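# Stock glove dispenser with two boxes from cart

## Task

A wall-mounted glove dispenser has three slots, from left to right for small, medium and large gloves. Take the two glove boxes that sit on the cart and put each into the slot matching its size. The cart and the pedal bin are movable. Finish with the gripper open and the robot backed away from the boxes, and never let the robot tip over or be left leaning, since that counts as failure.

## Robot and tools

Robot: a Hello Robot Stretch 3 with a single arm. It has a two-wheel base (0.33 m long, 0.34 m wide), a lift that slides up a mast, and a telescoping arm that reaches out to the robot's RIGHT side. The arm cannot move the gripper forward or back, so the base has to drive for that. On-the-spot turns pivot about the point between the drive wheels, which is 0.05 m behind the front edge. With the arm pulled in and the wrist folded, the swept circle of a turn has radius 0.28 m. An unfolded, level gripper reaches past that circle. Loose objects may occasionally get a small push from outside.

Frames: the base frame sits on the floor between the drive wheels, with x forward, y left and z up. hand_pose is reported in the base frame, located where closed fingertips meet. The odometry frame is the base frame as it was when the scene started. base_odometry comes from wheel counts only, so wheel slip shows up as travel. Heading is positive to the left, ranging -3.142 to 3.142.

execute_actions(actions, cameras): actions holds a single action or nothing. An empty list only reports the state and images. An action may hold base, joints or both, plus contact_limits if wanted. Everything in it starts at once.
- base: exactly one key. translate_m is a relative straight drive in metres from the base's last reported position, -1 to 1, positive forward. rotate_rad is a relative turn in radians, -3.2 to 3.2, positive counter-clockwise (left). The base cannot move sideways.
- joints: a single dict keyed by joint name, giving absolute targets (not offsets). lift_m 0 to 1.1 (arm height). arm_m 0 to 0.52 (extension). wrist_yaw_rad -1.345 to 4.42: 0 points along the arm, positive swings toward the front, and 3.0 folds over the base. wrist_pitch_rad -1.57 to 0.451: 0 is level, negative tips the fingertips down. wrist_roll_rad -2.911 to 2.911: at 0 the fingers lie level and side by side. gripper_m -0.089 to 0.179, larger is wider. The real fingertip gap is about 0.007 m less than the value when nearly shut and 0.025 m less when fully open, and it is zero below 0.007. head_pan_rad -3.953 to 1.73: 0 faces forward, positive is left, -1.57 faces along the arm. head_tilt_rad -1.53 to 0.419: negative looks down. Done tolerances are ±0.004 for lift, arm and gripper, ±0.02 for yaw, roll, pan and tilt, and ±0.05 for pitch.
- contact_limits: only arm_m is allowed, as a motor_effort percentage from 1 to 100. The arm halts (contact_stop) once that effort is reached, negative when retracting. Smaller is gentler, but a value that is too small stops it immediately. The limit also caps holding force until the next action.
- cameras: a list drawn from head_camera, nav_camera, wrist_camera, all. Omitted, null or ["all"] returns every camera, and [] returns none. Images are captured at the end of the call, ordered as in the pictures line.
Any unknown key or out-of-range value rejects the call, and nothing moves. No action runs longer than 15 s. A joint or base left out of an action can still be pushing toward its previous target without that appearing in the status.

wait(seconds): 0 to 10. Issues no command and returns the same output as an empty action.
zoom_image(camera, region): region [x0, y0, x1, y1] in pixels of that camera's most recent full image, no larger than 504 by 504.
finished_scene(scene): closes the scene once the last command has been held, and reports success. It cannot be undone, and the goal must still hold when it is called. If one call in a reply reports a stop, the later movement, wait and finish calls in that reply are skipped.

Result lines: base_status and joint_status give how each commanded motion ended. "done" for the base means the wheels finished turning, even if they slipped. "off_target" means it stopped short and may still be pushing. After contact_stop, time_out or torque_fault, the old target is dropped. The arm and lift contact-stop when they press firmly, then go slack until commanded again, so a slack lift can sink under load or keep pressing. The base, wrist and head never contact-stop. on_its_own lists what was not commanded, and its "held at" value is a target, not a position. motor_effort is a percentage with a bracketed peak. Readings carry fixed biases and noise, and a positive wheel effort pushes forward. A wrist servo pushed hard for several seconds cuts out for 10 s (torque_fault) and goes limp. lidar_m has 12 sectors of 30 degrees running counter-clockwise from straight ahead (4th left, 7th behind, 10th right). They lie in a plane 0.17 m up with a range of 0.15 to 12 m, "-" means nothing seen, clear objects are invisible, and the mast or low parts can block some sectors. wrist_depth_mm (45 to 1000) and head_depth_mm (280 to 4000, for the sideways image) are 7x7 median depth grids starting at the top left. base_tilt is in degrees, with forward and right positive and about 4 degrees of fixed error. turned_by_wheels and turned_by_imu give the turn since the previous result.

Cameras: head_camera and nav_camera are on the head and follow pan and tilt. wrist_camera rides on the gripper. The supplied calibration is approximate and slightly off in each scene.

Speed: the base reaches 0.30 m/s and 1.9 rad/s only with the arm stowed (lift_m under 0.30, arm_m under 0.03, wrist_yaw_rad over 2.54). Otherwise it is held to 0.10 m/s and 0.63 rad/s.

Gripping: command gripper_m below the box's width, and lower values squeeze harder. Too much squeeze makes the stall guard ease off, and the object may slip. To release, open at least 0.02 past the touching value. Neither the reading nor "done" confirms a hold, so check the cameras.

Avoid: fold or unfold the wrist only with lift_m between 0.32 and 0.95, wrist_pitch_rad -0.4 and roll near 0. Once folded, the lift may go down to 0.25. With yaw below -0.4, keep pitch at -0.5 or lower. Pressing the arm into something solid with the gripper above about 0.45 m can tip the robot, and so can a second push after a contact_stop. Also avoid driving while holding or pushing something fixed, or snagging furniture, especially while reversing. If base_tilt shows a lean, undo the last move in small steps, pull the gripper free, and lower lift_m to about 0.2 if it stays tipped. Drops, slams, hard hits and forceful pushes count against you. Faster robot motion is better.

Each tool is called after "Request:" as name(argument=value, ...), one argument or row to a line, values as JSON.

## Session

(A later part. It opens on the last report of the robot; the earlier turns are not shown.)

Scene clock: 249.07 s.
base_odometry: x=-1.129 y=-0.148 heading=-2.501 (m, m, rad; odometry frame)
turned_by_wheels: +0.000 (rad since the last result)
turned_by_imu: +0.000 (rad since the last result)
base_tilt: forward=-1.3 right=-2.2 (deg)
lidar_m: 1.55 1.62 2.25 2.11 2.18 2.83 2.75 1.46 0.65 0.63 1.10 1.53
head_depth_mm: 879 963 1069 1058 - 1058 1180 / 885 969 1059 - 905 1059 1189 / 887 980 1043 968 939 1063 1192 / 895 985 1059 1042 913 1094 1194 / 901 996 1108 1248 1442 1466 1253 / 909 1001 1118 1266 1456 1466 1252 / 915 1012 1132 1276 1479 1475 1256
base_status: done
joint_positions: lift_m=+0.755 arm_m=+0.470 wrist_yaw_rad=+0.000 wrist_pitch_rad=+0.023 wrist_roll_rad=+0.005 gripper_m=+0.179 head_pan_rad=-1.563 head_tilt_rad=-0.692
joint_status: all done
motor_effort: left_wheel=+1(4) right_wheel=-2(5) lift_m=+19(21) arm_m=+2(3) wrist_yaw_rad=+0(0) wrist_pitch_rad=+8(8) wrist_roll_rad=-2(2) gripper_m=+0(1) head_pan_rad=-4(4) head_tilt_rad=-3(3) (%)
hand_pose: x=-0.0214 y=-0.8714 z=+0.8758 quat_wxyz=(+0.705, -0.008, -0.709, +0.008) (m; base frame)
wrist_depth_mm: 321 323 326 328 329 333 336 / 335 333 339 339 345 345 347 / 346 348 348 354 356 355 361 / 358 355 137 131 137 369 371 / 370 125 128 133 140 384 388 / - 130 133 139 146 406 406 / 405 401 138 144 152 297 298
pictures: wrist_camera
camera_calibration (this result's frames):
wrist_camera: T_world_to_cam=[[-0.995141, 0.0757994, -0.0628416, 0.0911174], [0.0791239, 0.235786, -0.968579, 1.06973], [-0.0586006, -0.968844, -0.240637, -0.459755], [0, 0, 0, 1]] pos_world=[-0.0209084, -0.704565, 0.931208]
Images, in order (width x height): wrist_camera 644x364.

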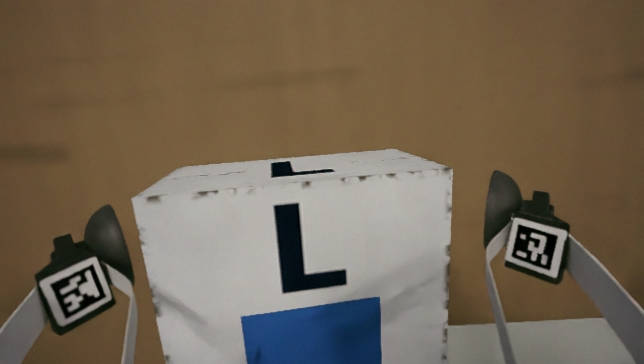

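Request:
execute_actions(
  actions=[
    {"joints":{"gripper_m":0.055}},
  ],
  cameras=[],
)

Request:
execute_actions(
  actions=[
    {"joints":{"lift_m":0.87,"wrist_pitch_rad":0.13}},
  ],
  cameras=["wrist_camera"],
)

Scene clock: 253.80 s.
base_odometry: x=-1.129 y=-0.148 heading=-2.501 (m, m, rad; odometry frame)
turned_by_wheels: +0.000 (rad since the last result)
turned_by_imu: +0.000 (rad since the last result)
base_tilt: forward=-1.3 right=-2.1 (deg)
lidar_m: 1.55 1.62 2.25 2.11 2.18 2.83 2.75 1.46 0.65 0.63 1.10 1.54
head_depth_mm: 878 963 1069 1057 - 1053 1184 / 883 969 1065 - 905 1059 1185 / 890 979 1041 - 938 1065 1194 / 895 981 1065 1038 912 1096 1198 / 902 996 1109 1256 1435 1464 1256 / 912 1008 1117 1267 1458 1468 1250 / 916 1014 1131 1286 1469 1473 1256
base_status: not commanded
joint_positions: lift_m=+0.755 arm_m=+0.470 wrist_yaw_rad=+0.006 wrist_pitch_rad=+0.023 wrist_roll_rad=+0.005 gripper_m=+0.056 head_pan_rad=-1.563 head_tilt_rad=-0.692
joint_status: all done
motor_effort: left_wheel=+2(2) right_wheel=-6(6) lift_m=+21(21) arm_m=+2(2) wrist_yaw_rad=-4(4) wrist_pitch_rad=+8(8) wrist_roll_rad=-2(2) gripper_m=-29(99) head_pan_rad=-4(4) head_tilt_rad=-3(3) (%)
hand_pose: x=-0.0200 y=-0.8714 z=+0.8758 quat_wxyz=(+0.705, -0.006, -0.709, +0.010) (m; base frame)
wrist_depth_mm: 326 325 325 329 331 330 332 / 334 337 337 341 342 342 343 / 347 349 348 354 352 354 358 / 364 358 136 132 137 366 373 / 373 127 129 134 140 383 385 / 392 132 134 139 145 404 403 / 407 408 139 145 152 298 296
pictures: none
No camera images: the call's "cameras" was empty. Leave "cameras" out to get every camera's image.

Scene clock: 255.67 s.
base_odometry: x=-1.129 y=-0.148 heading=-2.501 (m, m, rad; odometry frame)
turned_by_wheels: +0.000 (rad since the last result)
turned_by_imu: +0.000 (rad since the last result)
base_tilt: forward=-1.3 right=-2.2 (deg)
lidar_m: 1.55 1.62 2.26 2.12 2.18 2.83 2.75 1.46 0.65 0.63 1.10 1.54
head_depth_mm: 875 959 1037 1036 902 1053 1165 / 880 961 - 1057 905 1058 1190 / 889 959 - 1003 935 1061 1194 / 896 970 1082 1075 912 1092 1199 / 902 995 1109 1255 1439 1466 1255 / 907 1005 1120 1269 1454 1468 1251 / 913 1012 1131 1279 1473 1476 1253
base_status: not commanded
joint_positions: lift_m=+0.870 arm_m=+0.470 wrist_yaw_rad=+0.000 wrist_pitch_rad=+0.064 wrist_roll_rad=+0.005 gripper_m=+0.066 head_pan_rad=-1.563 head_tilt_rad=-0.692
joint_status: wrist_pitch_rad off_target (ended at +0.064, target +0.130); the others done
on_its_own: gripper_m is held at +0.065, not at your +0.055, by its stall guard, which is still easing
motor_effort: left_wheel=+1(2) right_wheel=-2(6) lift_m=+28(31) arm_m=+2(2) wrist_yaw_rad=-1(4) wrist_pitch_rad=+30(34) wrist_roll_rad=-2(3) gripper_m=-24(29) head_pan_rad=-4(4) head_tilt_rad=-3(3) (%)
hand_pose: x=-0.0213 y=-0.8720 z=+1.0007 quat_wxyz=(+0.705, -0.022, -0.708, +0.023) (m; base frame)
wrist_depth_mm: 327 327 330 331 335 338 337 / 336 337 341 341 343 344 349 / 347 349 349 352 352 358 361 / 358 356 139 132 137 368 370 / 369 245 129 134 140 379 381 / 380 131 133 138 144 396 396 / 391 398 137 142 149 406 415
pictures: wrist_camera
camera_calibration (this result's frames):
wrist_camera: T_world_to_cam=[[-0.995184, 0.0727882, -0.0656594, 0.0993137], [0.0788491, 0.196427, -0.977343, 1.16535], [-0.0582418, -0.977813, -0.20122, -0.477457], [0, 0, 0, 1]] pos_world=[-0.0208594, -0.702999, 1.04939]
Images, in order (width x height): wrist_camera 644x364.

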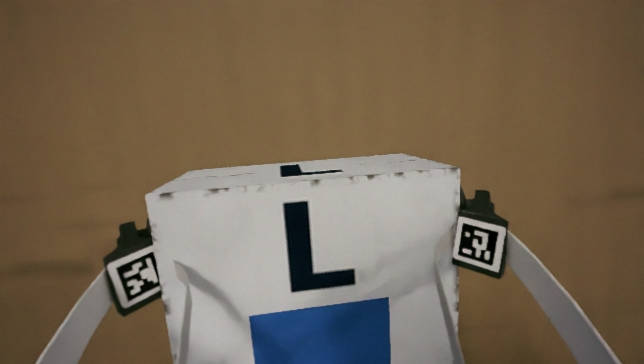

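Request:
execute_actions(
  actions=[
    {"joints":{"lift_m":0.758,"wrist_pitch_rad":0.1}},
  ],
  cameras=[],
)

Request:
execute_actions(
  actions=[
    {"joints":{"gripper_m":0.179,"wrist_pitch_rad":0.04}},
  ],
  cameras=[],
)

Request:
execute_actions(
  actions=[
    {"joints":{"arm_m":0.36}},
  ],
  cameras=[],
)

Request:
execute_actions(
  actions=[
    {"joints":{"wrist_yaw_rad":0.2},"base":{"translate_m":-0.046}},
  ],
  cameras=["wrist_camera","head_camera"],
)

Scene clock: 263.97 s.
base_odometry: x=-1.129 y=-0.148 heading=-2.501 (m, m, rad; odometry frame)
turned_by_wheels: +0.000 (rad since the last result)
turned_by_imu: +0.000 (rad since the last result)
base_tilt: forward=-1.3 right=-2.2 (deg)
lidar_m: 1.55 1.62 2.25 2.11 2.17 2.82 2.75 1.46 0.65 0.63 1.10 1.53
head_depth_mm: 874 965 1072 1053 - 1056 1179 / 881 972 1063 - 905 1054 1192 / 890 978 1042 - 940 1062 1193 / 895 986 1075 1058 913 1093 1198 / 901 995 1107 1252 1441 1470 1246 / 910 1004 1113 1264 1465 1465 1260 / 914 1011 1122 1277 1476 1479 1255
base_status: not commanded
joint_positions: lift_m=+0.758 arm_m=+0.470 wrist_yaw_rad=+0.000 wrist_pitch_rad=+0.039 wrist_roll_rad=+0.005 gripper_m=+0.080 head_pan_rad=-1.563 head_tilt_rad=-0.692
joint_status: wrist_pitch_rad off_target (ended at +0.039, target +0.100); the others done
on_its_own: gripper_m is held at +0.079, not at your +0.055, by its stall guard, which is not easing now
motor_effort: left_wheel=+1(1) right_wheel=-2(2) lift_m=+23(27) arm_m=+2(2) wrist_yaw_rad=+0(0) wrist_pitch_rad=+28(29) wrist_roll_rad=-2(2) gripper_m=-19(20) head_pan_rad=-4(4) head_tilt_rad=-3(3) (%)
hand_pose: x=-0.0213 y=-0.8717 z=+0.8827 quat_wxyz=(+0.705, -0.013, -0.709, +0.014) (m; base frame)
wrist_depth_mm: 323 325 327 329 331 335 336 / 335 334 339 340 343 345 347 / 346 349 350 351 356 359 358 / 358 356 140 133 137 370 373 / 372 246 129 134 140 383 386 / 385 131 133 138 144 398 400 / 397 402 137 143 149 298 295
pictures: none
No camera images: the call's "cameras" was empty. Leave "cameras" out to get every camera's image.

Scene clock: 265.43 s.
base_odometry: x=-1.129 y=-0.148 heading=-2.501 (m, m, rad; odometry frame)
turned_by_wheels: +0.000 (rad since the last result)
turned_by_imu: +0.000 (rad since the last result)
base_tilt: forward=-1.4 right=-2.2 (deg)
lidar_m: 1.55 1.62 2.26 2.11 2.18 2.83 2.75 1.46 0.65 0.63 1.10 1.54
head_depth_mm: 876 963 1069 1054 - 1056 1186 / 882 970 1060 - 905 1059 1192 / 889 975 1036 - 935 1062 1189 / 900 986 1064 1051 917 1089 1195 / 902 994 1103 1255 1441 1470 1253 / 911 1000 1118 1268 1453 1465 1258 / 917 1007 1127 1276 1471 1470 1258
base_status: not commanded
joint_positions: lift_m=+0.758 arm_m=+0.470 wrist_yaw_rad=+0.001 wrist_pitch_rad=+0.018 wrist_roll_rad=+0.005 gripper_m=+0.179 head_pan_rad=-1.563 head_tilt_rad=-0.692
joint_status: all done
motor_effort: left_wheel=+1(1) right_wheel=-3(2) lift_m=+23(23) arm_m=+2(2) wrist_yaw_rad=+0(0) wrist_pitch_rad=+10(28) wrist_roll_rad=-2(2) gripper_m=+1(84) head_pan_rad=-4(4) head_tilt_rad=-3(3) (%)
hand_pose: x=-0.0213 y=-0.8714 z=+0.8772 quat_wxyz=(+0.706, -0.006, -0.709, +0.006) (m; base frame)
wrist_depth_mm: 321 323 323 330 330 334 336 / 332 335 336 338 343 342 347 / 345 347 351 351 354 356 358 / 357 360 144 133 129 368 375 / 370 118 121 126 131 257 390 / - 124 126 131 137 403 408 / 410 405 131 136 143 300 299
pictures: none
No camera images: the call's "cameras" was empty. Leave "cameras" out to get every camera's image.

Scene clock: 267.50 s.
base_odometry: x=-1.129 y=-0.148 heading=-2.501 (m, m, rad; odometry frame)
turned_by_wheels: +0.000 (rad since the last result)
turned_by_imu: +0.000 (rad since the last result)
base_tilt: forward=-1.3 right=-2.2 (deg)
lidar_m: 1.55 1.62 2.25 2.11 2.18 2.82 2.75 1.46 0.65 0.63 1.10 1.54
head_depth_mm: 873 963 1068 1049 - 1069 1178 / 881 972 1077 - 971 1058 1189 / 888 978 899 - 1118 1061 1195 / 898 987 1077 1046 912 1093 1191 / 904 997 1113 1248 1441 1467 1255 / 908 1000 1116 1260 1456 1470 1251 / 914 1012 1131 1274 1474 1471 1259
base_status: not commanded
joint_positions: lift_m=+0.758 arm_m=+0.360 wrist_yaw_rad=+0.001 wrist_pitch_rad=+0.018 wrist_roll_rad=+0.005 gripper_m=+0.179 head_pan_rad=-1.563 head_tilt_rad=-0.692
joint_status: all done
motor_effort: left_wheel=+1(1) right_wheel=-3(2) lift_m=+23(23) arm_m=-3(1) wrist_yaw_rad=-1(0) wrist_pitch_rad=+10(10) wrist_roll_rad=-2(2) gripper_m=+1(0) head_pan_rad=-4(4) head_tilt_rad=-3(3) (%)
hand_pose: x=-0.0213 y=-0.7619 z=+0.8772 quat_wxyz=(+0.706, -0.006, -0.709, +0.006) (m; base frame)
wrist_depth_mm: 422 429 428 428 436 437 438 / 438 439 442 444 449 454 454 / 454 457 459 456 466 473 471 / 472 473 231 236 482 487 492 / 485 497 242 244 503 504 508 / - 517 508 254 413 408 411 / 537 532 338 265 364 374 363
pictures: none
No camera images: the call's "cameras" was empty. Leave "cameras" out to get every camera's image.

Scene clock: 269.50 s.
base_odometry: x=-1.092 y=-0.121 heading=-2.501 (m, m, rad; odometry frame)
turned_by_wheels: +0.000 (rad since the last result)
turned_by_imu: +0.000 (rad since the last result)
base_tilt: forward=-1.2 right=-2.2 (deg)
lidar_m: 1.59 1.67 2.33 2.10 2.18 2.78 2.71 1.46 0.65 0.63 1.10 1.53
head_depth_mm: 876 964 1067 1045 - 1072 1160 / 880 971 1081 1059 970 1060 1190 / 887 977 1047 - 1118 1062 1193 / 895 992 1046 967 942 1092 1193 / 903 993 1111 1246 1380 1397 1220 / 907 1000 1118 1266 1461 1464 1258 / 917 1014 1125 1281 1478 1471 1263
base_status: done
joint_positions: lift_m=+0.758 arm_m=+0.360 wrist_yaw_rad=+0.199 wrist_pitch_rad=+0.018 wrist_roll_rad=+0.005 gripper_m=+0.179 head_pan_rad=-1.563 head_tilt_rad=-0.692
joint_status: all done
motor_effort: left_wheel=+1(2) right_wheel=-2(8) lift_m=+23(23) arm_m=-3(3) wrist_yaw_rad=+2(1) wrist_pitch_rad=+10(10) wrist_roll_rad=-2(2) gripper_m=+1(1) head_pan_rad=-4(4) head_tilt_rad=-3(3) (%)
hand_pose: x=+0.0292 y=-0.7568 z=+0.8772 quat_wxyz=(+0.702, +0.064, -0.706, +0.076) (m; base frame)
wrist_depth_mm: 507 483 460 438 418 402 382 / 531 501 476 454 430 415 398 / 554 519 500 462 444 427 411 / 576 555 522 240 238 443 426 / 607 568 542 250 249 469 439 / - 595 569 262 259 378 363 / 681 634 595 272 271 373 361
pictures: head_camera (sideways: a quarter turn clockwise sets it upright), wrist_camera
camera_calibration (this result's frames):
head_camera: T_world_to_cam=[[0.0201906, 0.591064, -0.806372, 1.06138], [0.999185, 0.0162641, 0.0369399, -0.0475116], [0.0349487, -0.80646, -0.590254, 0.724323], [0, 0, 0, 1]] pos_world=[0.000728718, -0.0424361, 1.28516]
wrist_camera: T_world_to_cam=[[-0.990649, -0.121529, -0.0620109, -0.0173337], [0.029645, 0.251916, -0.967295, 1.05262], [0.133176, -0.960088, -0.245958, -0.339713], [0, 0, 0, 1]] pos_world=[-0.00313495, -0.593432, 0.93356]
Images, in order (width x height): head_camera 896x504, wrist_camera 644x364.

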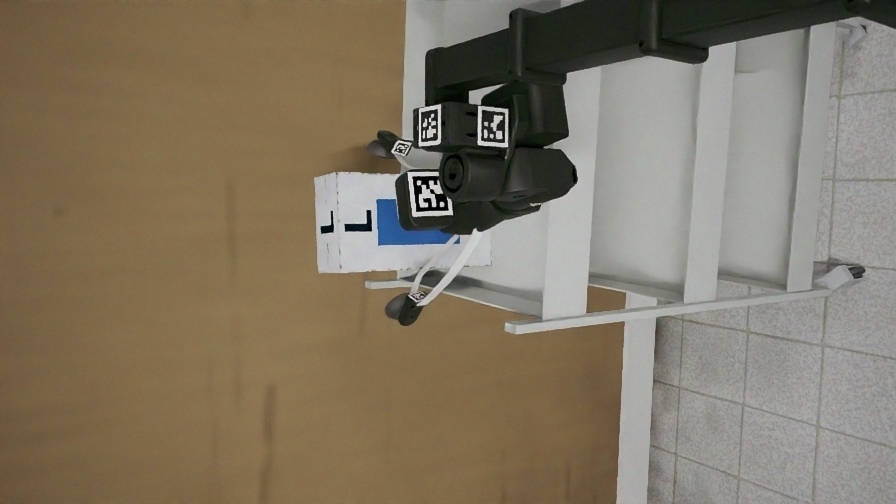

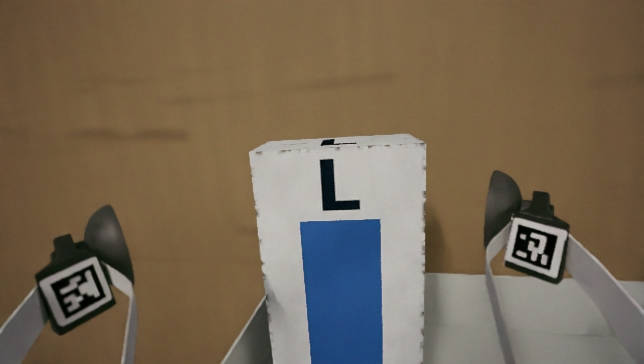

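Request:
execute_actions(
  actions=[
    {"joints":{"arm_m":0.472},"base":{"translate_m":-0.005}},
  ],
  cameras=["wrist_camera"],
)

Scene clock: 274.07 s.
base_odometry: x=-1.088 y=-0.118 heading=-2.501 (m, m, rad; odometry frame)
turned_by_wheels: +0.000 (rad since the last result)
turned_by_imu: +0.000 (rad since the last result)
base_tilt: forward=-1.3 right=-2.2 (deg)
lidar_m: 1.60 1.67 2.33 2.11 2.18 2.76 2.70 1.46 0.64 0.63 1.10 1.54
head_depth_mm: 872 966 1068 1053 - 1053 1163 / 883 969 1061 - 904 1057 1188 / 889 978 1054 - 909 1064 1196 / 895 988 1045 969 944 1091 1197 / 900 995 1104 1230 1388 1402 1225 / 906 1002 1118 1265 1459 1468 1255 / 916 1008 1127 1280 1476 1470 1258
base_status: done
joint_positions: lift_m=+0.758 arm_m=+0.472 wrist_yaw_rad=+0.199 wrist_pitch_rad=+0.018 wrist_roll_rad=+0.005 gripper_m=+0.179 head_pan_rad=-1.563 head_tilt_rad=-0.692
joint_status: all done
motor_effort: left_wheel=+1(2) right_wheel=-2(8) lift_m=+23(23) arm_m=+2(4) wrist_yaw_rad=+1(1) wrist_pitch_rad=+10(10) wrist_roll_rad=-2(2) gripper_m=+0(1) head_pan_rad=-4(4) head_tilt_rad=-3(3) (%)
hand_pose: x=+0.0294 y=-0.8683 z=+0.8772 quat_wxyz=(+0.701, +0.065, -0.706, +0.076) (m; base frame)
wrist_depth_mm: 383 365 347 329 315 303 290 / 400 379 359 344 327 313 300 / 417 394 377 356 342 327 312 / 437 410 144 133 124 334 321 / 461 135 131 128 126 353 332 / - 446 137 134 132 363 346 / 513 481 144 140 137 371 359
pictures: wrist_camera
camera_calibration (this result's frames):
wrist_camera: T_world_to_cam=[[-0.990545, -0.12237, -0.0620115, -0.0313969], [0.0294324, 0.251936, -0.967296, 1.08071], [0.133991, -0.959976, -0.245953, -0.446655], [0, 0, 0, 1]] pos_world=[-0.00306011, -0.704889, 0.933561]
Images, in order (width x height): wrist_camera 644x364.

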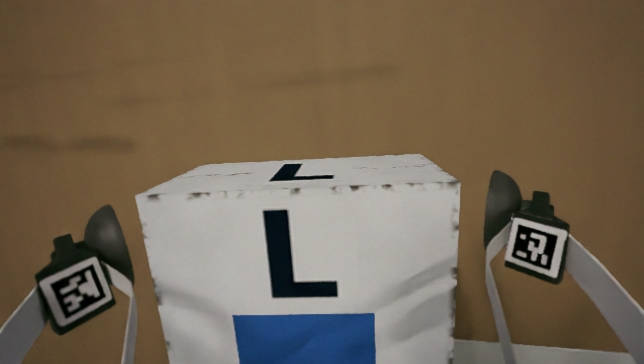

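Square now.

Request:
execute_actions(
  actions=[
    {"joints":{"gripper_m":0.056}},
  ],
  cameras=[],
)

Request:
execute_actions(
  actions=[
    {"joints":{"lift_m":0.88,"wrist_pitch_rad":0.17}},
  ],
  cameras=["wrist_camera"],
)

Request:
execute_actions(
  actions=[
    {"joints":{"arm_m":0.0,"wrist_yaw_rad":0.1}},
  ],
  cameras=[],
)

Request:
execute_actions(
  actions=[
    {"base":{"translate_m":-0.153}},
  ],
  cameras=[],
)

Request:
execute_actions(
  actions=[
    {"base":{"rotate_rad":0.287}},
  ],
  cameras=[],
)

Request:
execute_actions(
  actions=[
    {"base":{"translate_m":1.0},"joints":{"lift_m":1.0}},
  ],
  cameras=[],
)

Scene clock: 286.33 s.
base_odometry: x=-1.088 y=-0.118 heading=-2.501 (m, m, rad; odometry frame)
turned_by_wheels: +0.000 (rad since the last result)
turned_by_imu: +0.000 (rad since the last result)
base_tilt: forward=-1.3 right=-2.3 (deg)
lidar_m: 1.60 1.67 2.33 2.11 2.17 2.77 2.69 1.46 0.65 0.63 1.10 1.53
head_depth_mm: 875 960 1071 1049 - 1052 1162 / 882 968 1068 - 905 1052 1193 / 888 977 1051 - 908 1061 1195 / 895 985 1044 969 944 1092 1202 / 905 994 1108 1230 1383 1397 1229 / 909 1003 1117 1269 1452 1467 1260 / 914 1010 1131 1277 1471 1475 1258
base_status: not commanded
joint_positions: lift_m=+0.758 arm_m=+0.472 wrist_yaw_rad=+0.202 wrist_pitch_rad=+0.018 wrist_roll_rad=+0.005 gripper_m=+0.057 head_pan_rad=-1.563 head_tilt_rad=-0.692
joint_status: all done
motor_effort: left_wheel=+1(1) right_wheel=-3(3) lift_m=+22(23) arm_m=+2(2) wrist_yaw_rad=-1(2) wrist_pitch_rad=+10(10) wrist_roll_rad=-2(2) gripper_m=-28(99) head_pan_rad=-4(4) head_tilt_rad=-3(3) (%)
hand_pose: x=+0.0300 y=-0.8681 z=+0.8773 quat_wxyz=(+0.701, +0.065, -0.706, +0.077) (m; base frame)
wrist_depth_mm: 381 364 350 330 315 303 291 / 400 378 362 342 325 315 299 / 417 397 375 355 339 324 310 / 440 415 143 132 128 334 321 / 466 427 134 133 131 345 333 / 487 451 139 138 136 365 345 / 515 484 145 143 142 372 352
pictures: none
No camera images: the call's "cameras" was empty. Leave "cameras" out to get every camera's image.

Scene clock: 288.27 s.
base_odometry: x=-1.088 y=-0.118 heading=-2.501 (m, m, rad; odometry frame)
turned_by_wheels: +0.000 (rad since the last result)
turned_by_imu: +0.000 (rad since the last result)
base_tilt: forward=-1.3 right=-2.1 (deg)
lidar_m: 1.60 1.68 2.33 2.11 2.18 2.77 2.71 1.46 0.64 0.63 1.10 1.54
head_depth_mm: 875 960 - 1027 902 1051 1166 / 884 959 - 1053 904 1055 1187 / 891 952 - 1052 910 1059 1192 / 890 945 877 1041 944 1096 1188 / 901 991 1107 1224 1385 1393 1227 / 908 1002 1118 1264 1446 1466 1252 / 915 1010 1133 1276 1479 1475 1256
base_status: not commanded
joint_positions: lift_m=+0.880 arm_m=+0.472 wrist_yaw_rad=+0.201 wrist_pitch_rad=+0.104 wrist_roll_rad=+0.005 gripper_m=+0.067 head_pan_rad=-1.563 head_tilt_rad=-0.692
joint_status: wrist_pitch_rad off_target (ended at +0.104, target +0.170); the others done
on_its_own: gripper_m is held at +0.065, not at your +0.056, by its stall guard, which is still easing
motor_effort: left_wheel=+1(1) right_wheel=-3(3) lift_m=+28(31) arm_m=+2(2) wrist_yaw_rad=-1(0) wrist_pitch_rad=+30(37) wrist_roll_rad=-2(2) gripper_m=-24(28) head_pan_rad=-4(4) head_tilt_rad=-3(3) (%)
hand_pose: x=+0.0301 y=-0.8689 z=+1.0210 quat_wxyz=(+0.697, +0.035, -0.708, +0.107) (m; base frame)
wrist_depth_mm: 399 377 359 342 325 309 298 / 410 388 368 350 334 319 304 / 419 401 377 360 342 327 310 / 440 412 147 133 129 334 318 / 454 424 134 132 131 337 325 / 466 - 138 137 136 353 333 / 488 456 143 141 140 359 340
pictures: wrist_camera
camera_calibration (this result's frames):
wrist_camera: T_world_to_cam=[[-0.989172, -0.129899, -0.0683063, -0.0220537], [0.0456506, 0.170004, -0.984385, 1.16568], [0.139483, -0.976844, -0.162233, -0.512283], [0, 0, 0, 1]] pos_world=[-0.00357408, -0.701457, 1.06287]
Images, in order (width x height): wrist_camera 644x364.

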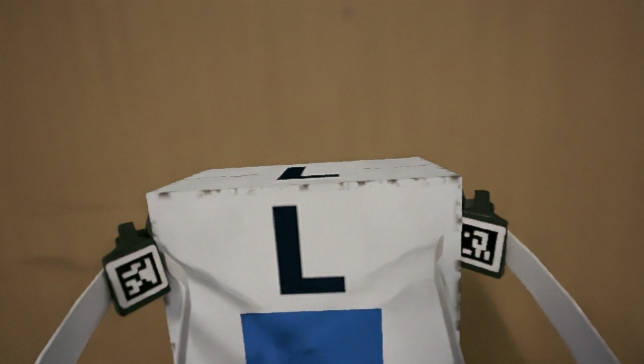

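Scene clock: 292.90 s.
base_odometry: x=-1.088 y=-0.118 heading=-2.501 (m, m, rad; odometry frame)
turned_by_wheels: +0.000 (rad since the last result)
turned_by_imu: +0.000 (rad since the last result)
base_tilt: forward=-1.2 right=-2.2 (deg)
lidar_m: 1.60 1.68 2.33 2.10 2.17 2.77 2.70 1.46 0.64 0.63 1.10 1.53
head_depth_mm: 875 961 1068 1044 902 1028 - / 881 973 1078 746 798 1056 - / 890 982 1089 424 437 - - / 897 987 1101 427 448 883 1201 / 901 994 1105 1204 1399 1393 1227 / 908 1006 1121 1263 1454 1470 1255 / 916 1009 1126 1279 1465 1473 1260
base_status: not commanded
joint_positions: lift_m=+0.880 arm_m=+0.003 wrist_yaw_rad=+0.100 wrist_pitch_rad=+0.104 wrist_roll_rad=+0.004 gripper_m=+0.081 head_pan_rad=-1.563 head_tilt_rad=-0.692
joint_status: all done
joint sent to its limit — the command would take arm_m past its lower limit, so that joint was sent only as far as its limit.
on_its_own: gripper_m is held at +0.080, not at your +0.056, by its stall guard, which is not easing now
motor_effort: left_wheel=+1(1) right_wheel=-2(3) lift_m=+28(29) arm_m=-3(2) wrist_yaw_rad=+1(3) wrist_pitch_rad=+31(31) wrist_roll_rad=-2(2) gripper_m=-20(25) head_pan_rad=-4(4) head_tilt_rad=-3(3) (%)
hand_pose: x=+0.0043 y=-0.4040 z=+1.0210 quat_wxyz=(+0.702, -0.001, -0.708, +0.072) (m; base frame)
wrist_depth_mm: 860 826 824 791 775 766 746 / 864 851 841 813 814 780 762 / 908 867 855 832 818 799 774 / 923 895 149 133 129 828 801 / 958 926 134 133 132 849 826 / 961 - 138 137 135 754 836 / - 994 142 141 140 596 863
pictures: none
No camera images: the call's "cameras" was empty. Leave "cameras" out to get every camera's image.

Scene clock: 295.43 s.
base_odometry: x=-0.965 y=-0.026 heading=-2.501 (m, m, rad; odometry frame)
turned_by_wheels: +0.000 (rad since the last result)
turned_by_imu: +0.000 (rad since the last result)
base_tilt: forward=-1.3 right=-2.3 (deg)
lidar_m: 1.75 1.83 2.55 2.10 2.18 2.61 2.54 1.45 1.08 0.62 0.66 1.53
head_depth_mm: 871 960 1064 1204 1366 1465 - / 877 970 1067 729 792 1382 - / 887 976 1082 424 436 - - / 892 981 1089 426 449 760 1197 / 901 990 1114 1088 933 1095 1207 / 906 997 1116 1083 950 1075 1204 / 909 1004 1121 1276 1438 1479 1265
base_status: done
joint_positions: lift_m=+0.880 arm_m=+0.003 wrist_yaw_rad=+0.100 wrist_pitch_rad=+0.104 wrist_roll_rad=+0.004 gripper_m=+0.081 head_pan_rad=-1.563 head_tilt_rad=-0.692
joint_status: not commanded
on_its_own: gripper_m is held at +0.080, not at your +0.056, by its stall guard, which is not easing now
motor_effort: left_wheel=+1(3) right_wheel=-2(8) lift_m=+27(28) arm_m=-3(3) wrist_yaw_rad=+0(1) wrist_pitch_rad=+31(31) wrist_roll_rad=-2(2) gripper_m=-19(19) head_pan_rad=-4(4) head_tilt_rad=-3(3) (%)
hand_pose: x=+0.0043 y=-0.4040 z=+1.0210 quat_wxyz=(+0.702, -0.001, -0.708, +0.072) (m; base frame)
wrist_depth_mm: 860 823 801 794 774 767 743 / 867 858 827 796 789 774 762 / 890 880 852 837 809 793 778 / 915 907 148 133 129 819 790 / 954 923 134 133 131 833 819 / 975 - 138 137 136 862 834 / - 957 143 141 140 878 846
pictures: none
No camera images: the call's "cameras" was empty. Leave "cameras" out to get every camera's image.

Scene clock: 297.00 s.
base_odometry: x=-0.965 y=-0.026 heading=-2.214 (m, m, rad; odometry frame)
turned_by_wheels: +0.287 (rad since the last result)
turned_by_imu: +0.282 (rad since the last result)
base_tilt: forward=-1.3 right=-2.2 (deg)
lidar_m: 1.76 2.09 2.63 2.09 2.50 2.55 1.92 1.19 0.62 0.62 1.25 1.75
head_depth_mm: 867 947 1043 1027 874 1030 - / 893 980 1085 742 796 1030 - / 926 1011 1126 425 437 - - / 956 1054 1181 426 452 843 1222 / 993 1095 1234 1333 1631 1453 1253 / 1027 1141 1288 1467 1663 1459 1257 / 1068 1189 1355 1553 1721 1472 1256
base_status: done
joint_positions: lift_m=+0.880 arm_m=+0.003 wrist_yaw_rad=+0.100 wrist_pitch_rad=+0.104 wrist_roll_rad=+0.004 gripper_m=+0.081 head_pan_rad=-1.563 head_tilt_rad=-0.692
joint_status: not commanded
on_its_own: gripper_m is held at +0.080, not at your +0.056, by its stall guard, which is not easing now
motor_effort: left_wheel=-1(5) right_wheel=+2(7) lift_m=+28(28) arm_m=-3(3) wrist_yaw_rad=+0(1) wrist_pitch_rad=+30(31) wrist_roll_rad=-2(2) gripper_m=-20(20) head_pan_rad=-4(4) head_tilt_rad=-3(3) (%)
hand_pose: x=+0.0044 y=-0.4040 z=+1.0210 quat_wxyz=(+0.702, -0.001, -0.708, +0.072) (m; base frame)
wrist_depth_mm: - - 956 844 783 711 651 / - - 999 884 792 726 662 / - - - 890 823 734 674 / - - 148 133 129 744 688 / - - 134 133 132 756 704 / - - 138 137 135 703 703 / - - 143 141 140 616 724
pictures: none
No camera images: the call's "cameras" was empty. Leave "cameras" out to get every camera's image.

Scene clock: 308.17 s.
base_odometry: x=-1.565 y=-0.826 heading=-2.214 (m, m, rad; odometry frame)
turned_by_wheels: +0.000 (rad since the last result)
turned_by_imu: +0.000 (rad since the last result)
base_tilt: forward=-1.2 right=-2.2 (deg)
lidar_m: 0.81 0.96 1.78 2.08 2.13 3.46 2.51 1.12 1.35 1.36 0.91 0.81
head_depth_mm: 1125 1226 1347 1467 - - - / 1160 1246 339 - - - - / 1199 1300 342 - - - 1220 / 1240 1349 348 396 468 1471 1252 / 1286 1417 350 1745 1707 1461 1252 / 1284 1381 1456 1565 1629 1464 1246 / 1126 1183 1250 1317 1393 1409 1261
base_status: done
joint_positions: lift_m=+1.000 arm_m=+0.003 wrist_yaw_rad=+0.100 wrist_pitch_rad=+0.104 wrist_roll_rad=+0.004 gripper_m=+0.081 head_pan_rad=-1.563 head_tilt_rad=-0.692
joint_status: all done
on_its_own: gripper_m is held at +0.080, not at your +0.056, by its stall guard, which is not easing now
motor_effort: left_wheel=-2(3) right_wheel=+2(8) lift_m=+28(30) arm_m=-3(2) wrist_yaw_rad=+0(0) wrist_pitch_rad=+31(31) wrist_roll_rad=-2(2) gripper_m=-19(20) head_pan_rad=-4(4) head_tilt_rad=-3(3) (%)
hand_pose: x=+0.0043 y=-0.4040 z=+1.1410 quat_wxyz=(+0.702, -0.001, -0.708, +0.072) (m; base frame)
wrist_depth_mm: 676 873 - - - 981 905 / 674 865 - - - - 931 / 683 874 - - - - 945 / 672 829 148 133 129 - 950 / 678 753 134 133 132 - 974 / 660 - 138 137 136 - 993 / 635 837 143 141 139 - -
pictures: none
No camera images: the call's "cameras" was empty. Leave "cameras" out to get every camera's image.

Request:
execute_actions(
  actions=[
    {"base":{"translate_m":0.09}},
  ],
  cameras=[],
)

Request:
execute_actions(
  actions=[
    {"base":{"rotate_rad":1.24},"joints":{"head_tilt_rad":-0.557}},
  ],
  cameras=[],
)

Request:
execute_actions(
  actions=[
    {"base":{"translate_m":-0.14},"joints":{"arm_m":0.27,"wrist_roll_rad":0.035}},
  ],
  cameras=["head_camera","wrist_camera"],
)

Scene clock: 314.40 s.
base_odometry: x=-1.619 y=-0.898 heading=-2.214 (m, m, rad; odometry frame)
turned_by_wheels: +0.000 (rad since the last result)
turned_by_imu: +0.000 (rad since the last result)
base_tilt: forward=-1.3 right=-2.3 (deg)
lidar_m: 0.72 0.86 1.59 2.14 2.11 3.55 2.57 1.19 1.38 1.34 0.81 0.72
head_depth_mm: 1142 1250 1376 1491 - - - / 1181 1270 339 - - - - / 1228 1327 342 - - - 1221 / 1269 1377 348 395 467 1460 1248 / 1312 1406 350 1584 1660 1462 1255 / 1162 1229 1296 1397 1504 1437 1253 / 1006 1056 1106 1179 1247 1321 1256
base_status: done
joint_positions: lift_m=+1.000 arm_m=+0.003 wrist_yaw_rad=+0.100 wrist_pitch_rad=+0.104 wrist_roll_rad=+0.004 gripper_m=+0.081 head_pan_rad=-1.563 head_tilt_rad=-0.692
joint_status: not commanded
on_its_own: gripper_m is held at +0.080, not at your +0.056, by its stall guard, which is not easing now
motor_effort: left_wheel=-2(3) right_wheel=+2(8) lift_m=+28(29) arm_m=-3(3) wrist_yaw_rad=-1(1) wrist_pitch_rad=+31(31) wrist_roll_rad=-2(2) gripper_m=-19(20) head_pan_rad=-4(4) head_tilt_rad=-3(3) (%)
hand_pose: x=+0.0043 y=-0.4040 z=+1.1410 quat_wxyz=(+0.702, -0.001, -0.708, +0.072) (m; base frame)
wrist_depth_mm: 596 763 - - - 991 928 / 598 760 - - - - 949 / 593 763 - - - - 956 / 598 744 149 133 130 - 960 / 598 674 135 133 131 - - / 581 - 139 137 136 - - / 563 734 143 141 140 - -
pictures: none
No camera images: the call's "cameras" was empty. Leave "cameras" out to get every camera's image.

Scene clock: 317.37 s.
base_odometry: x=-1.619 y=-0.898 heading=-0.974 (m, m, rad; odometry frame)
turned_by_wheels: +1.240 (rad since the last result)
turned_by_imu: +1.218 (rad since the last result)
base_tilt: forward=-1.2 right=-2.2 (deg)
lidar_m: 2.37 2.11 2.44 3.53 1.38 1.19 1.38 1.05 0.75 0.72 0.74 1.00
head_depth_mm: 590 637 692 757 815 - - / 591 640 678 - - - - / 595 641 673 347 - - - / 595 642 675 358 399 965 1080 / 596 645 690 370 829 958 1089 / 600 647 707 774 846 961 1092 / 602 651 706 778 861 971 1098
base_status: done
joint_positions: lift_m=+1.000 arm_m=+0.003 wrist_yaw_rad=+0.100 wrist_pitch_rad=+0.104 wrist_roll_rad=+0.004 gripper_m=+0.081 head_pan_rad=-1.563 head_tilt_rad=-0.564
joint_status: all done
on_its_own: gripper_m is held at +0.080, not at your +0.056, by its stall guard, which is not easing now
motor_effort: left_wheel=-2(5) right_wheel=+2(8) lift_m=+28(28) arm_m=-3(3) wrist_yaw_rad=-1(0) wrist_pitch_rad=+31(31) wrist_roll_rad=-2(2) gripper_m=-19(19) head_pan_rad=-4(4) head_tilt_rad=+3(13) (%)
hand_pose: x=+0.0043 y=-0.4040 z=+1.1410 quat_wxyz=(+0.702, -0.001, -0.708, +0.072) (m; base frame)
wrist_depth_mm: 480 475 473 470 464 458 453 / 494 484 485 478 473 475 467 / 504 503 500 490 486 481 477 / 517 513 148 132 130 493 487 / 531 522 134 133 131 502 503 / 541 - 139 137 136 526 518 / 567 555 143 141 140 535 524
pictures: none
No camera images: the call's "cameras" was empty. Leave "cameras" out to get every camera's image.

Scene clock: 320.57 s.
base_odometry: x=-1.698 y=-0.783 heading=-0.974 (m, m, rad; odometry frame)
turned_by_wheels: +0.000 (rad since the last result)
turned_by_imu: +0.000 (rad since the last result)
base_tilt: forward=-1.3 right=-2.2 (deg)
lidar_m: 2.51 2.22 2.63 3.54 1.19 1.08 1.24 1.06 0.76 0.73 0.75 1.00
head_depth_mm: 593 632 - 781 841 941 1068 / 595 636 - 784 831 944 1074 / 596 641 - 686 842 951 1076 / 598 640 604 675 842 953 1085 / 598 649 705 744 733 957 1088 / 603 651 710 756 741 966 1099 / 604 654 711 781 865 968 1104
base_status: done
joint_positions: lift_m=+1.000 arm_m=+0.270 wrist_yaw_rad=+0.100 wrist_pitch_rad=+0.104 wrist_roll_rad=+0.029 gripper_m=+0.081 head_pan_rad=-1.563 head_tilt_rad=-0.564
joint_status: all done
on_its_own: gripper_m is held at +0.080, not at your +0.056, by its stall guard, which is not easing now
motor_effort: left_wheel=-1(6) right_wheel=+3(4) lift_m=+29(28) arm_m=+2(4) wrist_yaw_rad=+0(0) wrist_pitch_rad=+31(30) wrist_roll_rad=+2(2) gripper_m=-19(20) head_pan_rad=-4(4) head_tilt_rad=+2(2) (%)
hand_pose: x=+0.0042 y=-0.6708 z=+1.1410 quat_wxyz=(+0.693, +0.000, -0.717, +0.072) (m; base frame)
wrist_depth_mm: 218 216 214 212 211 208 207 / 223 221 220 218 215 215 212 / 229 226 225 224 222 218 217 / 236 233 148 133 129 225 222 / 243 238 134 133 131 229 229 / 249 - 139 137 135 238 233 / 258 254 143 141 140 243 239
pictures: head_camera (sideways: a quarter turn clockwise sets it upright), wrist_camera
camera_calibration (this result's frames):
head_camera: T_world_to_cam=[[0.021019, 0.483457, -0.875116, 1.15102], [0.99915, 0.0208818, 0.0355343, -0.0456875], [0.0354533, -0.875119, -0.482607, 0.584265], [0, 0, 0, 1]] pos_world=[0.000741332, -0.0442119, 1.29087]
wrist_camera: T_world_to_cam=[[-0.995247, -0.031171, -0.0922556, 0.079883], [0.0858153, 0.167038, -0.982209, 1.24666], [0.0460266, -0.985458, -0.163569, -0.299558], [0, 0, 0, 1]] pos_world=[-0.0136912, -0.500951, 1.18285]
Images, in order (width x height): head_camera 896x504, wrist_camera 644x364.

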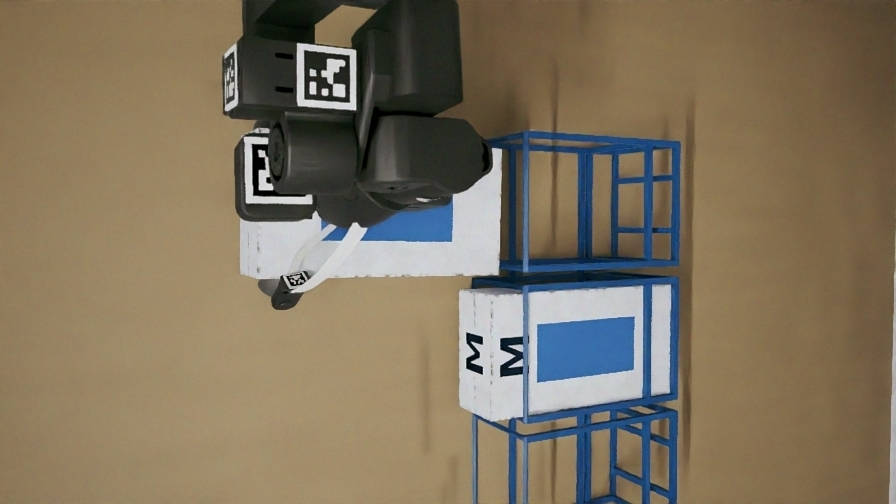

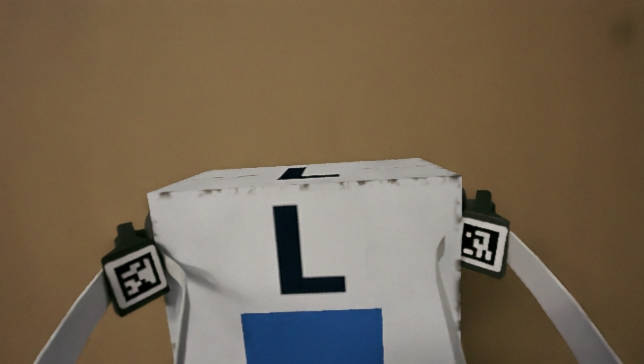

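Request:
execute_actions(
  actions=[
    {"base":{"translate_m":-0.008},"joints":{"arm_m":0.289}},
  ],
  cameras=[],
)

Request:
execute_actions(
  actions=[
    {"joints":{"lift_m":0.975}},
  ],
  cameras=["head_camera"],
)

Request:
zoom_image(
  camera="head_camera",
  region=[420,80,720,310],
)

Scene clock: 328.50 s.
base_odometry: x=-1.702 y=-0.776 heading=-0.974 (m, m, rad; odometry frame)
turned_by_wheels: +0.000 (rad since the last result)
turned_by_imu: +0.000 (rad since the last result)
base_tilt: forward=-1.2 right=-2.1 (deg)
lidar_m: 2.52 2.23 2.64 3.55 1.18 1.07 1.23 1.05 0.76 0.73 0.75 1.01
head_depth_mm: 593 634 - 777 842 937 1069 / 595 636 - 785 843 946 1071 / 596 638 - 702 846 950 1078 / 599 639 623 695 846 953 1087 / 600 647 708 744 731 959 1088 / 602 651 708 746 736 964 1098 / 605 653 712 783 857 968 1101
base_status: done
joint_positions: lift_m=+1.000 arm_m=+0.289 wrist_yaw_rad=+0.100 wrist_pitch_rad=+0.104 wrist_roll_rad=+0.029 gripper_m=+0.081 head_pan_rad=-1.563 head_tilt_rad=-0.564
joint_status: all done
on_its_own: gripper_m is held at +0.080, not at your +0.056, by its stall guard, which is not easing now
motor_effort: left_wheel=-2(5) right_wheel=+2(6) lift_m=+29(27) arm_m=+2(0) wrist_yaw_rad=+0(0) wrist_pitch_rad=+31(31) wrist_roll_rad=+2(2) gripper_m=-20(19) head_pan_rad=-4(4) head_tilt_rad=+2(2) (%)
hand_pose: x=+0.0042 y=-0.6898 z=+1.1410 quat_wxyz=(+0.693, +0.000, -0.717, +0.072) (m; base frame)
wrist_depth_mm: 199 198 196 195 193 191 190 / 205 203 201 200 197 196 194 / 210 208 206 204 202 200 198 / 216 213 148 133 129 206 203 / 221 218 134 133 131 210 210 / 227 - 139 137 136 218 214 / 235 232 143 141 140 222 220
pictures: none
No camera images: the call's "cameras" was empty. Leave "cameras" out to get every camera's image.

Scene clock: 329.50 s.
base_odometry: x=-1.702 y=-0.776 heading=-0.974 (m, m, rad; odometry frame)
turned_by_wheels: +0.000 (rad since the last result)
turned_by_imu: +0.000 (rad since the last result)
base_tilt: forward=-1.3 right=-2.1 (deg)
lidar_m: 2.52 2.23 2.63 3.56 1.18 1.08 1.23 1.06 0.76 0.73 0.75 1.01
head_depth_mm: 593 640 714 783 844 940 1064 / 595 642 - - 844 946 1070 / 597 643 - - 849 951 1078 / 599 647 632 695 847 952 1084 / 602 649 709 745 731 959 1084 / 603 650 707 746 736 962 1095 / 603 654 712 781 858 969 1102
base_status: not commanded
joint_positions: lift_m=+0.975 arm_m=+0.289 wrist_yaw_rad=+0.100 wrist_pitch_rad=+0.104 wrist_roll_rad=+0.029 gripper_m=+0.081 head_pan_rad=-1.563 head_tilt_rad=-0.564
joint_status: all done
on_its_own: gripper_m is held at +0.080, not at your +0.056, by its stall guard, which is not easing now
motor_effort: left_wheel=-1(1) right_wheel=+2(2) lift_m=+23(27) arm_m=+2(2) wrist_yaw_rad=+0(0) wrist_pitch_rad=+30(31) wrist_roll_rad=+2(2) gripper_m=-20(20) head_pan_rad=-4(4) head_tilt_rad=+2(2) (%)
hand_pose: x=+0.0042 y=-0.6898 z=+1.1163 quat_wxyz=(+0.693, +0.000, -0.717, +0.072) (m; base frame)
wrist_depth_mm: 200 198 197 194 194 191 189 / 205 203 201 199 198 196 194 / 210 208 206 204 202 200 199 / 216 213 149 133 129 206 204 / 222 217 134 133 132 210 208 / 228 - 138 136 135 217 214 / 235 232 143 141 140 222 220
pictures: head_camera (sideways: a quarter turn clockwise sets it upright)
camera_calibration (this result's frames):
head_camera: T_world_to_cam=[[0.0210191, 0.483457, -0.875116, 1.15102], [0.99915, 0.0208816, 0.0355343, -0.0456875], [0.0354531, -0.875119, -0.482607, 0.584264], [0, 0, 0, 1]] pos_world=[0.000741322, -0.0442119, 1.29087]
Images, in order (width x height): head_camera 896x504.

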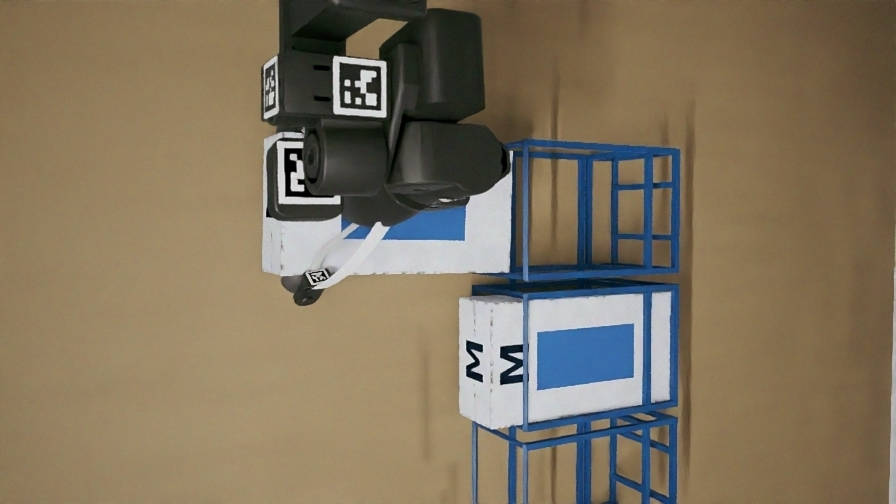

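Region (420, 80, 720, 310) of head_camera's 896x504 image, scaled by 1.680, with more detail than that image has; it fills the top 386 rows of this view, and the rest is white.

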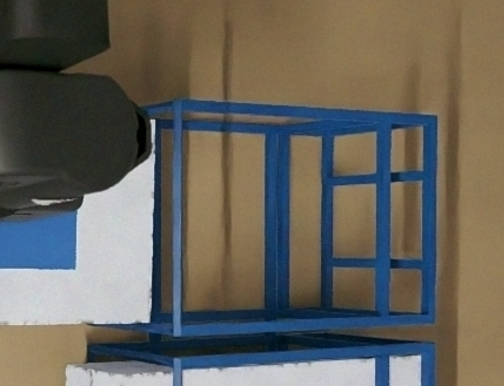

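Request:
execute_actions(
  actions=[
    {"base":{"translate_m":-0.004},"joints":{"arm_m":0.291}},
  ],
  cameras=[],
)

Request:
execute_actions(
  actions=[
    {"joints":{"lift_m":0.948}},
  ],
  cameras=["head_camera"],
)

Request:
zoom_image(
  camera="head_camera",
  region=[420,80,720,310],
)

Scene clock: 333.60 s.
base_odometry: x=-1.704 y=-0.773 heading=-0.974 (m, m, rad; odometry frame)
turned_by_wheels: +0.000 (rad since the last result)
turned_by_imu: +0.000 (rad since the last result)
base_tilt: forward=-1.3 right=-2.2 (deg)
lidar_m: 2.52 2.24 2.65 3.54 1.18 1.07 1.23 1.06 0.76 0.73 0.75 1.01
head_depth_mm: 594 639 713 783 842 940 1062 / 595 643 - 791 844 944 1072 / 597 644 - - 838 951 1077 / 598 647 635 699 847 952 1084 / 600 649 707 746 733 959 1090 / 602 651 707 747 733 964 1097 / 606 653 712 783 853 966 1101
base_status: done
joint_positions: lift_m=+0.975 arm_m=+0.291 wrist_yaw_rad=+0.100 wrist_pitch_rad=+0.104 wrist_roll_rad=+0.031 gripper_m=+0.081 head_pan_rad=-1.563 head_tilt_rad=-0.564
joint_status: all done
on_its_own: gripper_m is held at +0.080, not at your +0.056, by its stall guard, which is not easing now
motor_effort: left_wheel=-1(6) right_wheel=+1(5) lift_m=+23(22) arm_m=+2(2) wrist_yaw_rad=+0(0) wrist_pitch_rad=+31(31) wrist_roll_rad=+1(2) gripper_m=-19(20) head_pan_rad=-4(3) head_tilt_rad=+2(2) (%)
hand_pose: x=+0.0043 y=-0.6918 z=+1.1163 quat_wxyz=(+0.693, +0.000, -0.718, +0.072) (m; base frame)
wrist_depth_mm: 198 196 195 193 191 190 188 / 203 201 199 197 196 194 192 / 208 207 205 203 201 198 196 / 214 211 148 133 129 203 201 / 220 216 134 132 131 208 207 / 226 - 139 137 136 215 213 / 232 230 143 141 140 220 218
pictures: none
No camera images: the call's "cameras" was empty. Leave "cameras" out to get every camera's image.

Scene clock: 334.63 s.
base_odometry: x=-1.704 y=-0.773 heading=-0.974 (m, m, rad; odometry frame)
turned_by_wheels: +0.000 (rad since the last result)
turned_by_imu: +0.000 (rad since the last result)
base_tilt: forward=-1.2 right=-2.1 (deg)
lidar_m: 2.52 2.24 2.64 3.55 1.18 1.07 1.23 1.06 0.76 0.73 0.75 1.01
head_depth_mm: 593 639 680 - 841 943 1064 / 595 643 680 - 846 946 1068 / 598 645 675 - 849 952 1077 / 598 646 643 702 847 955 1088 / 601 648 706 745 734 959 1096 / 602 652 709 747 733 968 1099 / 603 654 711 780 856 972 1102
base_status: not commanded
joint_positions: lift_m=+0.948 arm_m=+0.291 wrist_yaw_rad=+0.101 wrist_pitch_rad=+0.104 wrist_roll_rad=+0.032 gripper_m=+0.081 head_pan_rad=-1.563 head_tilt_rad=-0.564
joint_status: all done
on_its_own: gripper_m is held at +0.080, not at your +0.056, by its stall guard, which is not easing now
motor_effort: left_wheel=-1(1) right_wheel=+1(1) lift_m=+23(25) arm_m=+3(2) wrist_yaw_rad=+0(0) wrist_pitch_rad=+30(30) wrist_roll_rad=+1(1) gripper_m=-19(19) head_pan_rad=-4(4) head_tilt_rad=+2(2) (%)
hand_pose: x=+0.0046 y=-0.6918 z=+1.0894 quat_wxyz=(+0.692, +0.000, -0.718, +0.072) (m; base frame)
wrist_depth_mm: 199 196 194 193 191 189 187 / 203 201 199 197 195 194 192 / 209 207 205 202 201 199 196 / 214 211 148 133 129 203 202 / 220 215 134 133 131 207 207 / 225 - 138 137 136 215 212 / 234 230 143 141 140 220 218
pictures: head_camera (sideways: a quarter turn clockwise sets it upright)
camera_calibration (this result's frames):
head_camera: T_world_to_cam=[[0.0210191, 0.483457, -0.875116, 1.15102], [0.99915, 0.0208817, 0.0355343, -0.0456875], [0.0354532, -0.875119, -0.482607, 0.584264], [0, 0, 0, 1]] pos_world=[0.000741327, -0.0442119, 1.29087]
Images, in order (width x height): head_camera 896x504.

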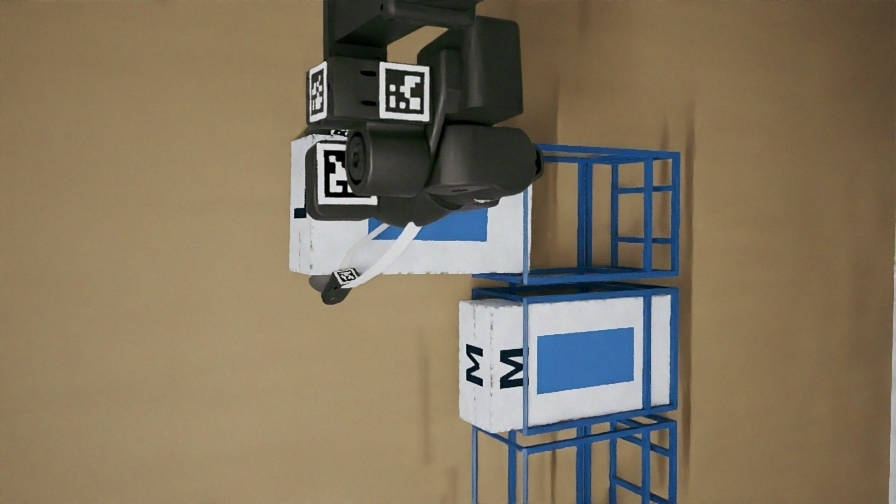

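Region (420, 80, 720, 310) of head_camera's 896x504 image, scaled by 1.680, with more detail than that image has; it fills the top 386 rows of this view, and the rest is white.

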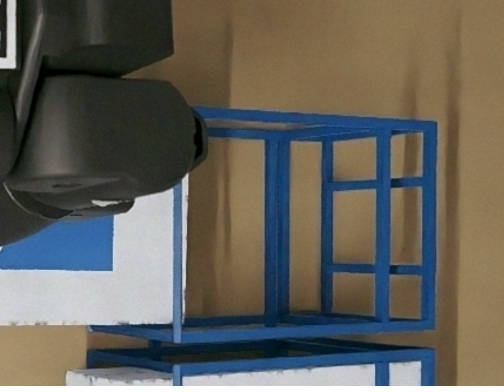

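Request:
execute_actions(
  actions=[
    {"joints":{"lift_m":0.87}},
  ],
  cameras=[],
)

Request:
execute_actions(
  actions=[
    {"joints":{"lift_m":0.81}},
  ],
  cameras=["head_camera"],
)

Scene clock: 341.60 s.
base_odometry: x=-1.704 y=-0.773 heading=-0.974 (m, m, rad; odometry frame)
turned_by_wheels: +0.000 (rad since the last result)
turned_by_imu: +0.000 (rad since the last result)
base_tilt: forward=-1.2 right=-2.2 (deg)
lidar_m: 2.52 2.24 2.64 3.55 1.18 1.07 1.23 1.06 0.76 0.72 0.75 1.00
head_depth_mm: 594 641 697 744 - 942 1069 / 594 641 698 - - 946 1067 / 597 644 695 - - 951 1079 / 598 646 695 687 762 954 1085 / 601 648 707 745 732 958 1092 / 603 652 709 748 735 967 1094 / 603 652 712 781 855 969 1104
base_status: not commanded
joint_positions: lift_m=+0.870 arm_m=+0.291 wrist_yaw_rad=+0.106 wrist_pitch_rad=+0.105 wrist_roll_rad=+0.034 gripper_m=+0.081 head_pan_rad=-1.563 head_tilt_rad=-0.564
joint_status: all done
on_its_own: gripper_m is held at +0.080, not at your +0.056, by its stall guard, which is not easing now
motor_effort: left_wheel=-1(1) right_wheel=+0(1) lift_m=+23(18) arm_m=+2(2) wrist_yaw_rad=-3(4) wrist_pitch_rad=+30(31) wrist_roll_rad=+0(1) gripper_m=-20(20) head_pan_rad=-4(4) head_tilt_rad=+2(2) (%)
hand_pose: x=+0.0057 y=-0.6916 z=+1.0116 quat_wxyz=(+0.692, +0.002, -0.719, +0.074) (m; base frame)
wrist_depth_mm: 199 197 195 193 191 189 187 / 204 202 200 197 196 193 191 / 209 208 206 202 201 199 196 / 215 213 148 133 129 202 201 / 221 177 134 133 131 207 206 / 227 141 138 137 136 215 212 / 232 230 143 141 140 219 217
pictures: none
No camera images: the call's "cameras" was empty. Leave "cameras" out to get every camera's image.

Scene clock: 342.97 s.
base_odometry: x=-1.704 y=-0.773 heading=-0.974 (m, m, rad; odometry frame)
turned_by_wheels: +0.000 (rad since the last result)
turned_by_imu: +0.000 (rad since the last result)
base_tilt: forward=-1.3 right=-2.2 (deg)
lidar_m: 2.52 2.24 2.65 3.55 1.17 1.07 1.23 1.06 0.76 0.73 0.75 1.01
head_depth_mm: 591 642 696 762 - 976 1085 / 595 644 697 755 - 964 1072 / 598 646 700 710 - 968 1074 / 598 647 703 712 760 956 1081 / 600 650 708 744 734 960 1093 / 602 651 708 747 735 967 1099 / 605 653 711 784 856 969 1105
base_status: not commanded
joint_positions: lift_m=+0.810 arm_m=+0.291 wrist_yaw_rad=+0.109 wrist_pitch_rad=+0.119 wrist_roll_rad=+0.034 gripper_m=+0.081 head_pan_rad=-1.563 head_tilt_rad=-0.564
joint_status: all done
on_its_own: gripper_m is held at +0.080, not at your +0.056, by its stall guard, which is not easing now
motor_effort: left_wheel=+0(1) right_wheel=-3(3) lift_m=+22(23) arm_m=+2(2) wrist_yaw_rad=-5(6) wrist_pitch_rad=+23(30) wrist_roll_rad=+0(0) gripper_m=-20(21) head_pan_rad=-4(4) head_tilt_rad=+2(2) (%)
hand_pose: x=+0.0066 y=-0.6915 z=+0.9554 quat_wxyz=(+0.691, -0.002, -0.719, +0.080) (m; base frame)
wrist_depth_mm: 202 200 197 195 192 190 188 / 207 204 202 199 196 194 192 / 212 209 207 204 200 199 196 / 217 214 146 131 130 203 201 / 222 137 134 133 131 207 205 / 160 - 138 136 135 213 209 / - 161 142 140 139 218 214
pictures: head_camera (sideways: a quarter turn clockwise sets it upright)
camera_calibration (this result's frames):
head_camera: T_world_to_cam=[[0.021019, 0.483456, -0.875116, 1.15102], [0.99915, 0.0208819, 0.0355343, -0.0456875], [0.0354533, -0.875119, -0.482607, 0.584264], [0, 0, 0, 1]] pos_world=[0.000741332, -0.0442119, 1.29087]
Images, in order (width x height): head_camera 896x504.

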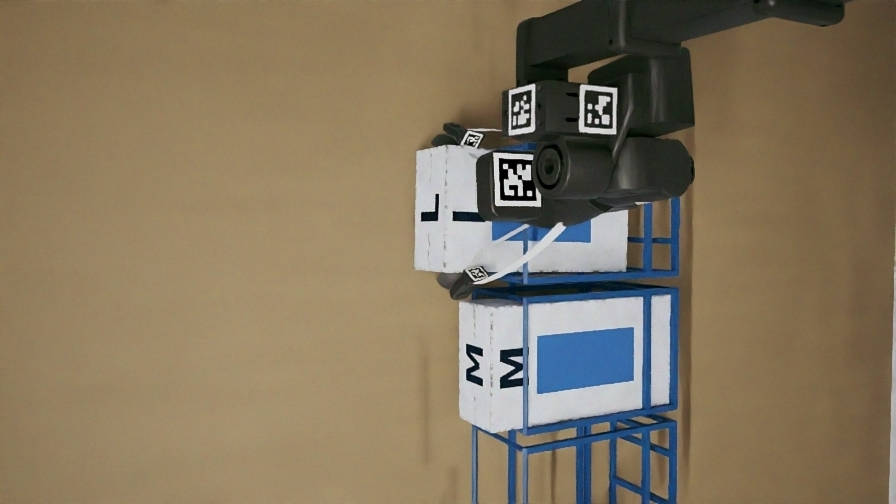

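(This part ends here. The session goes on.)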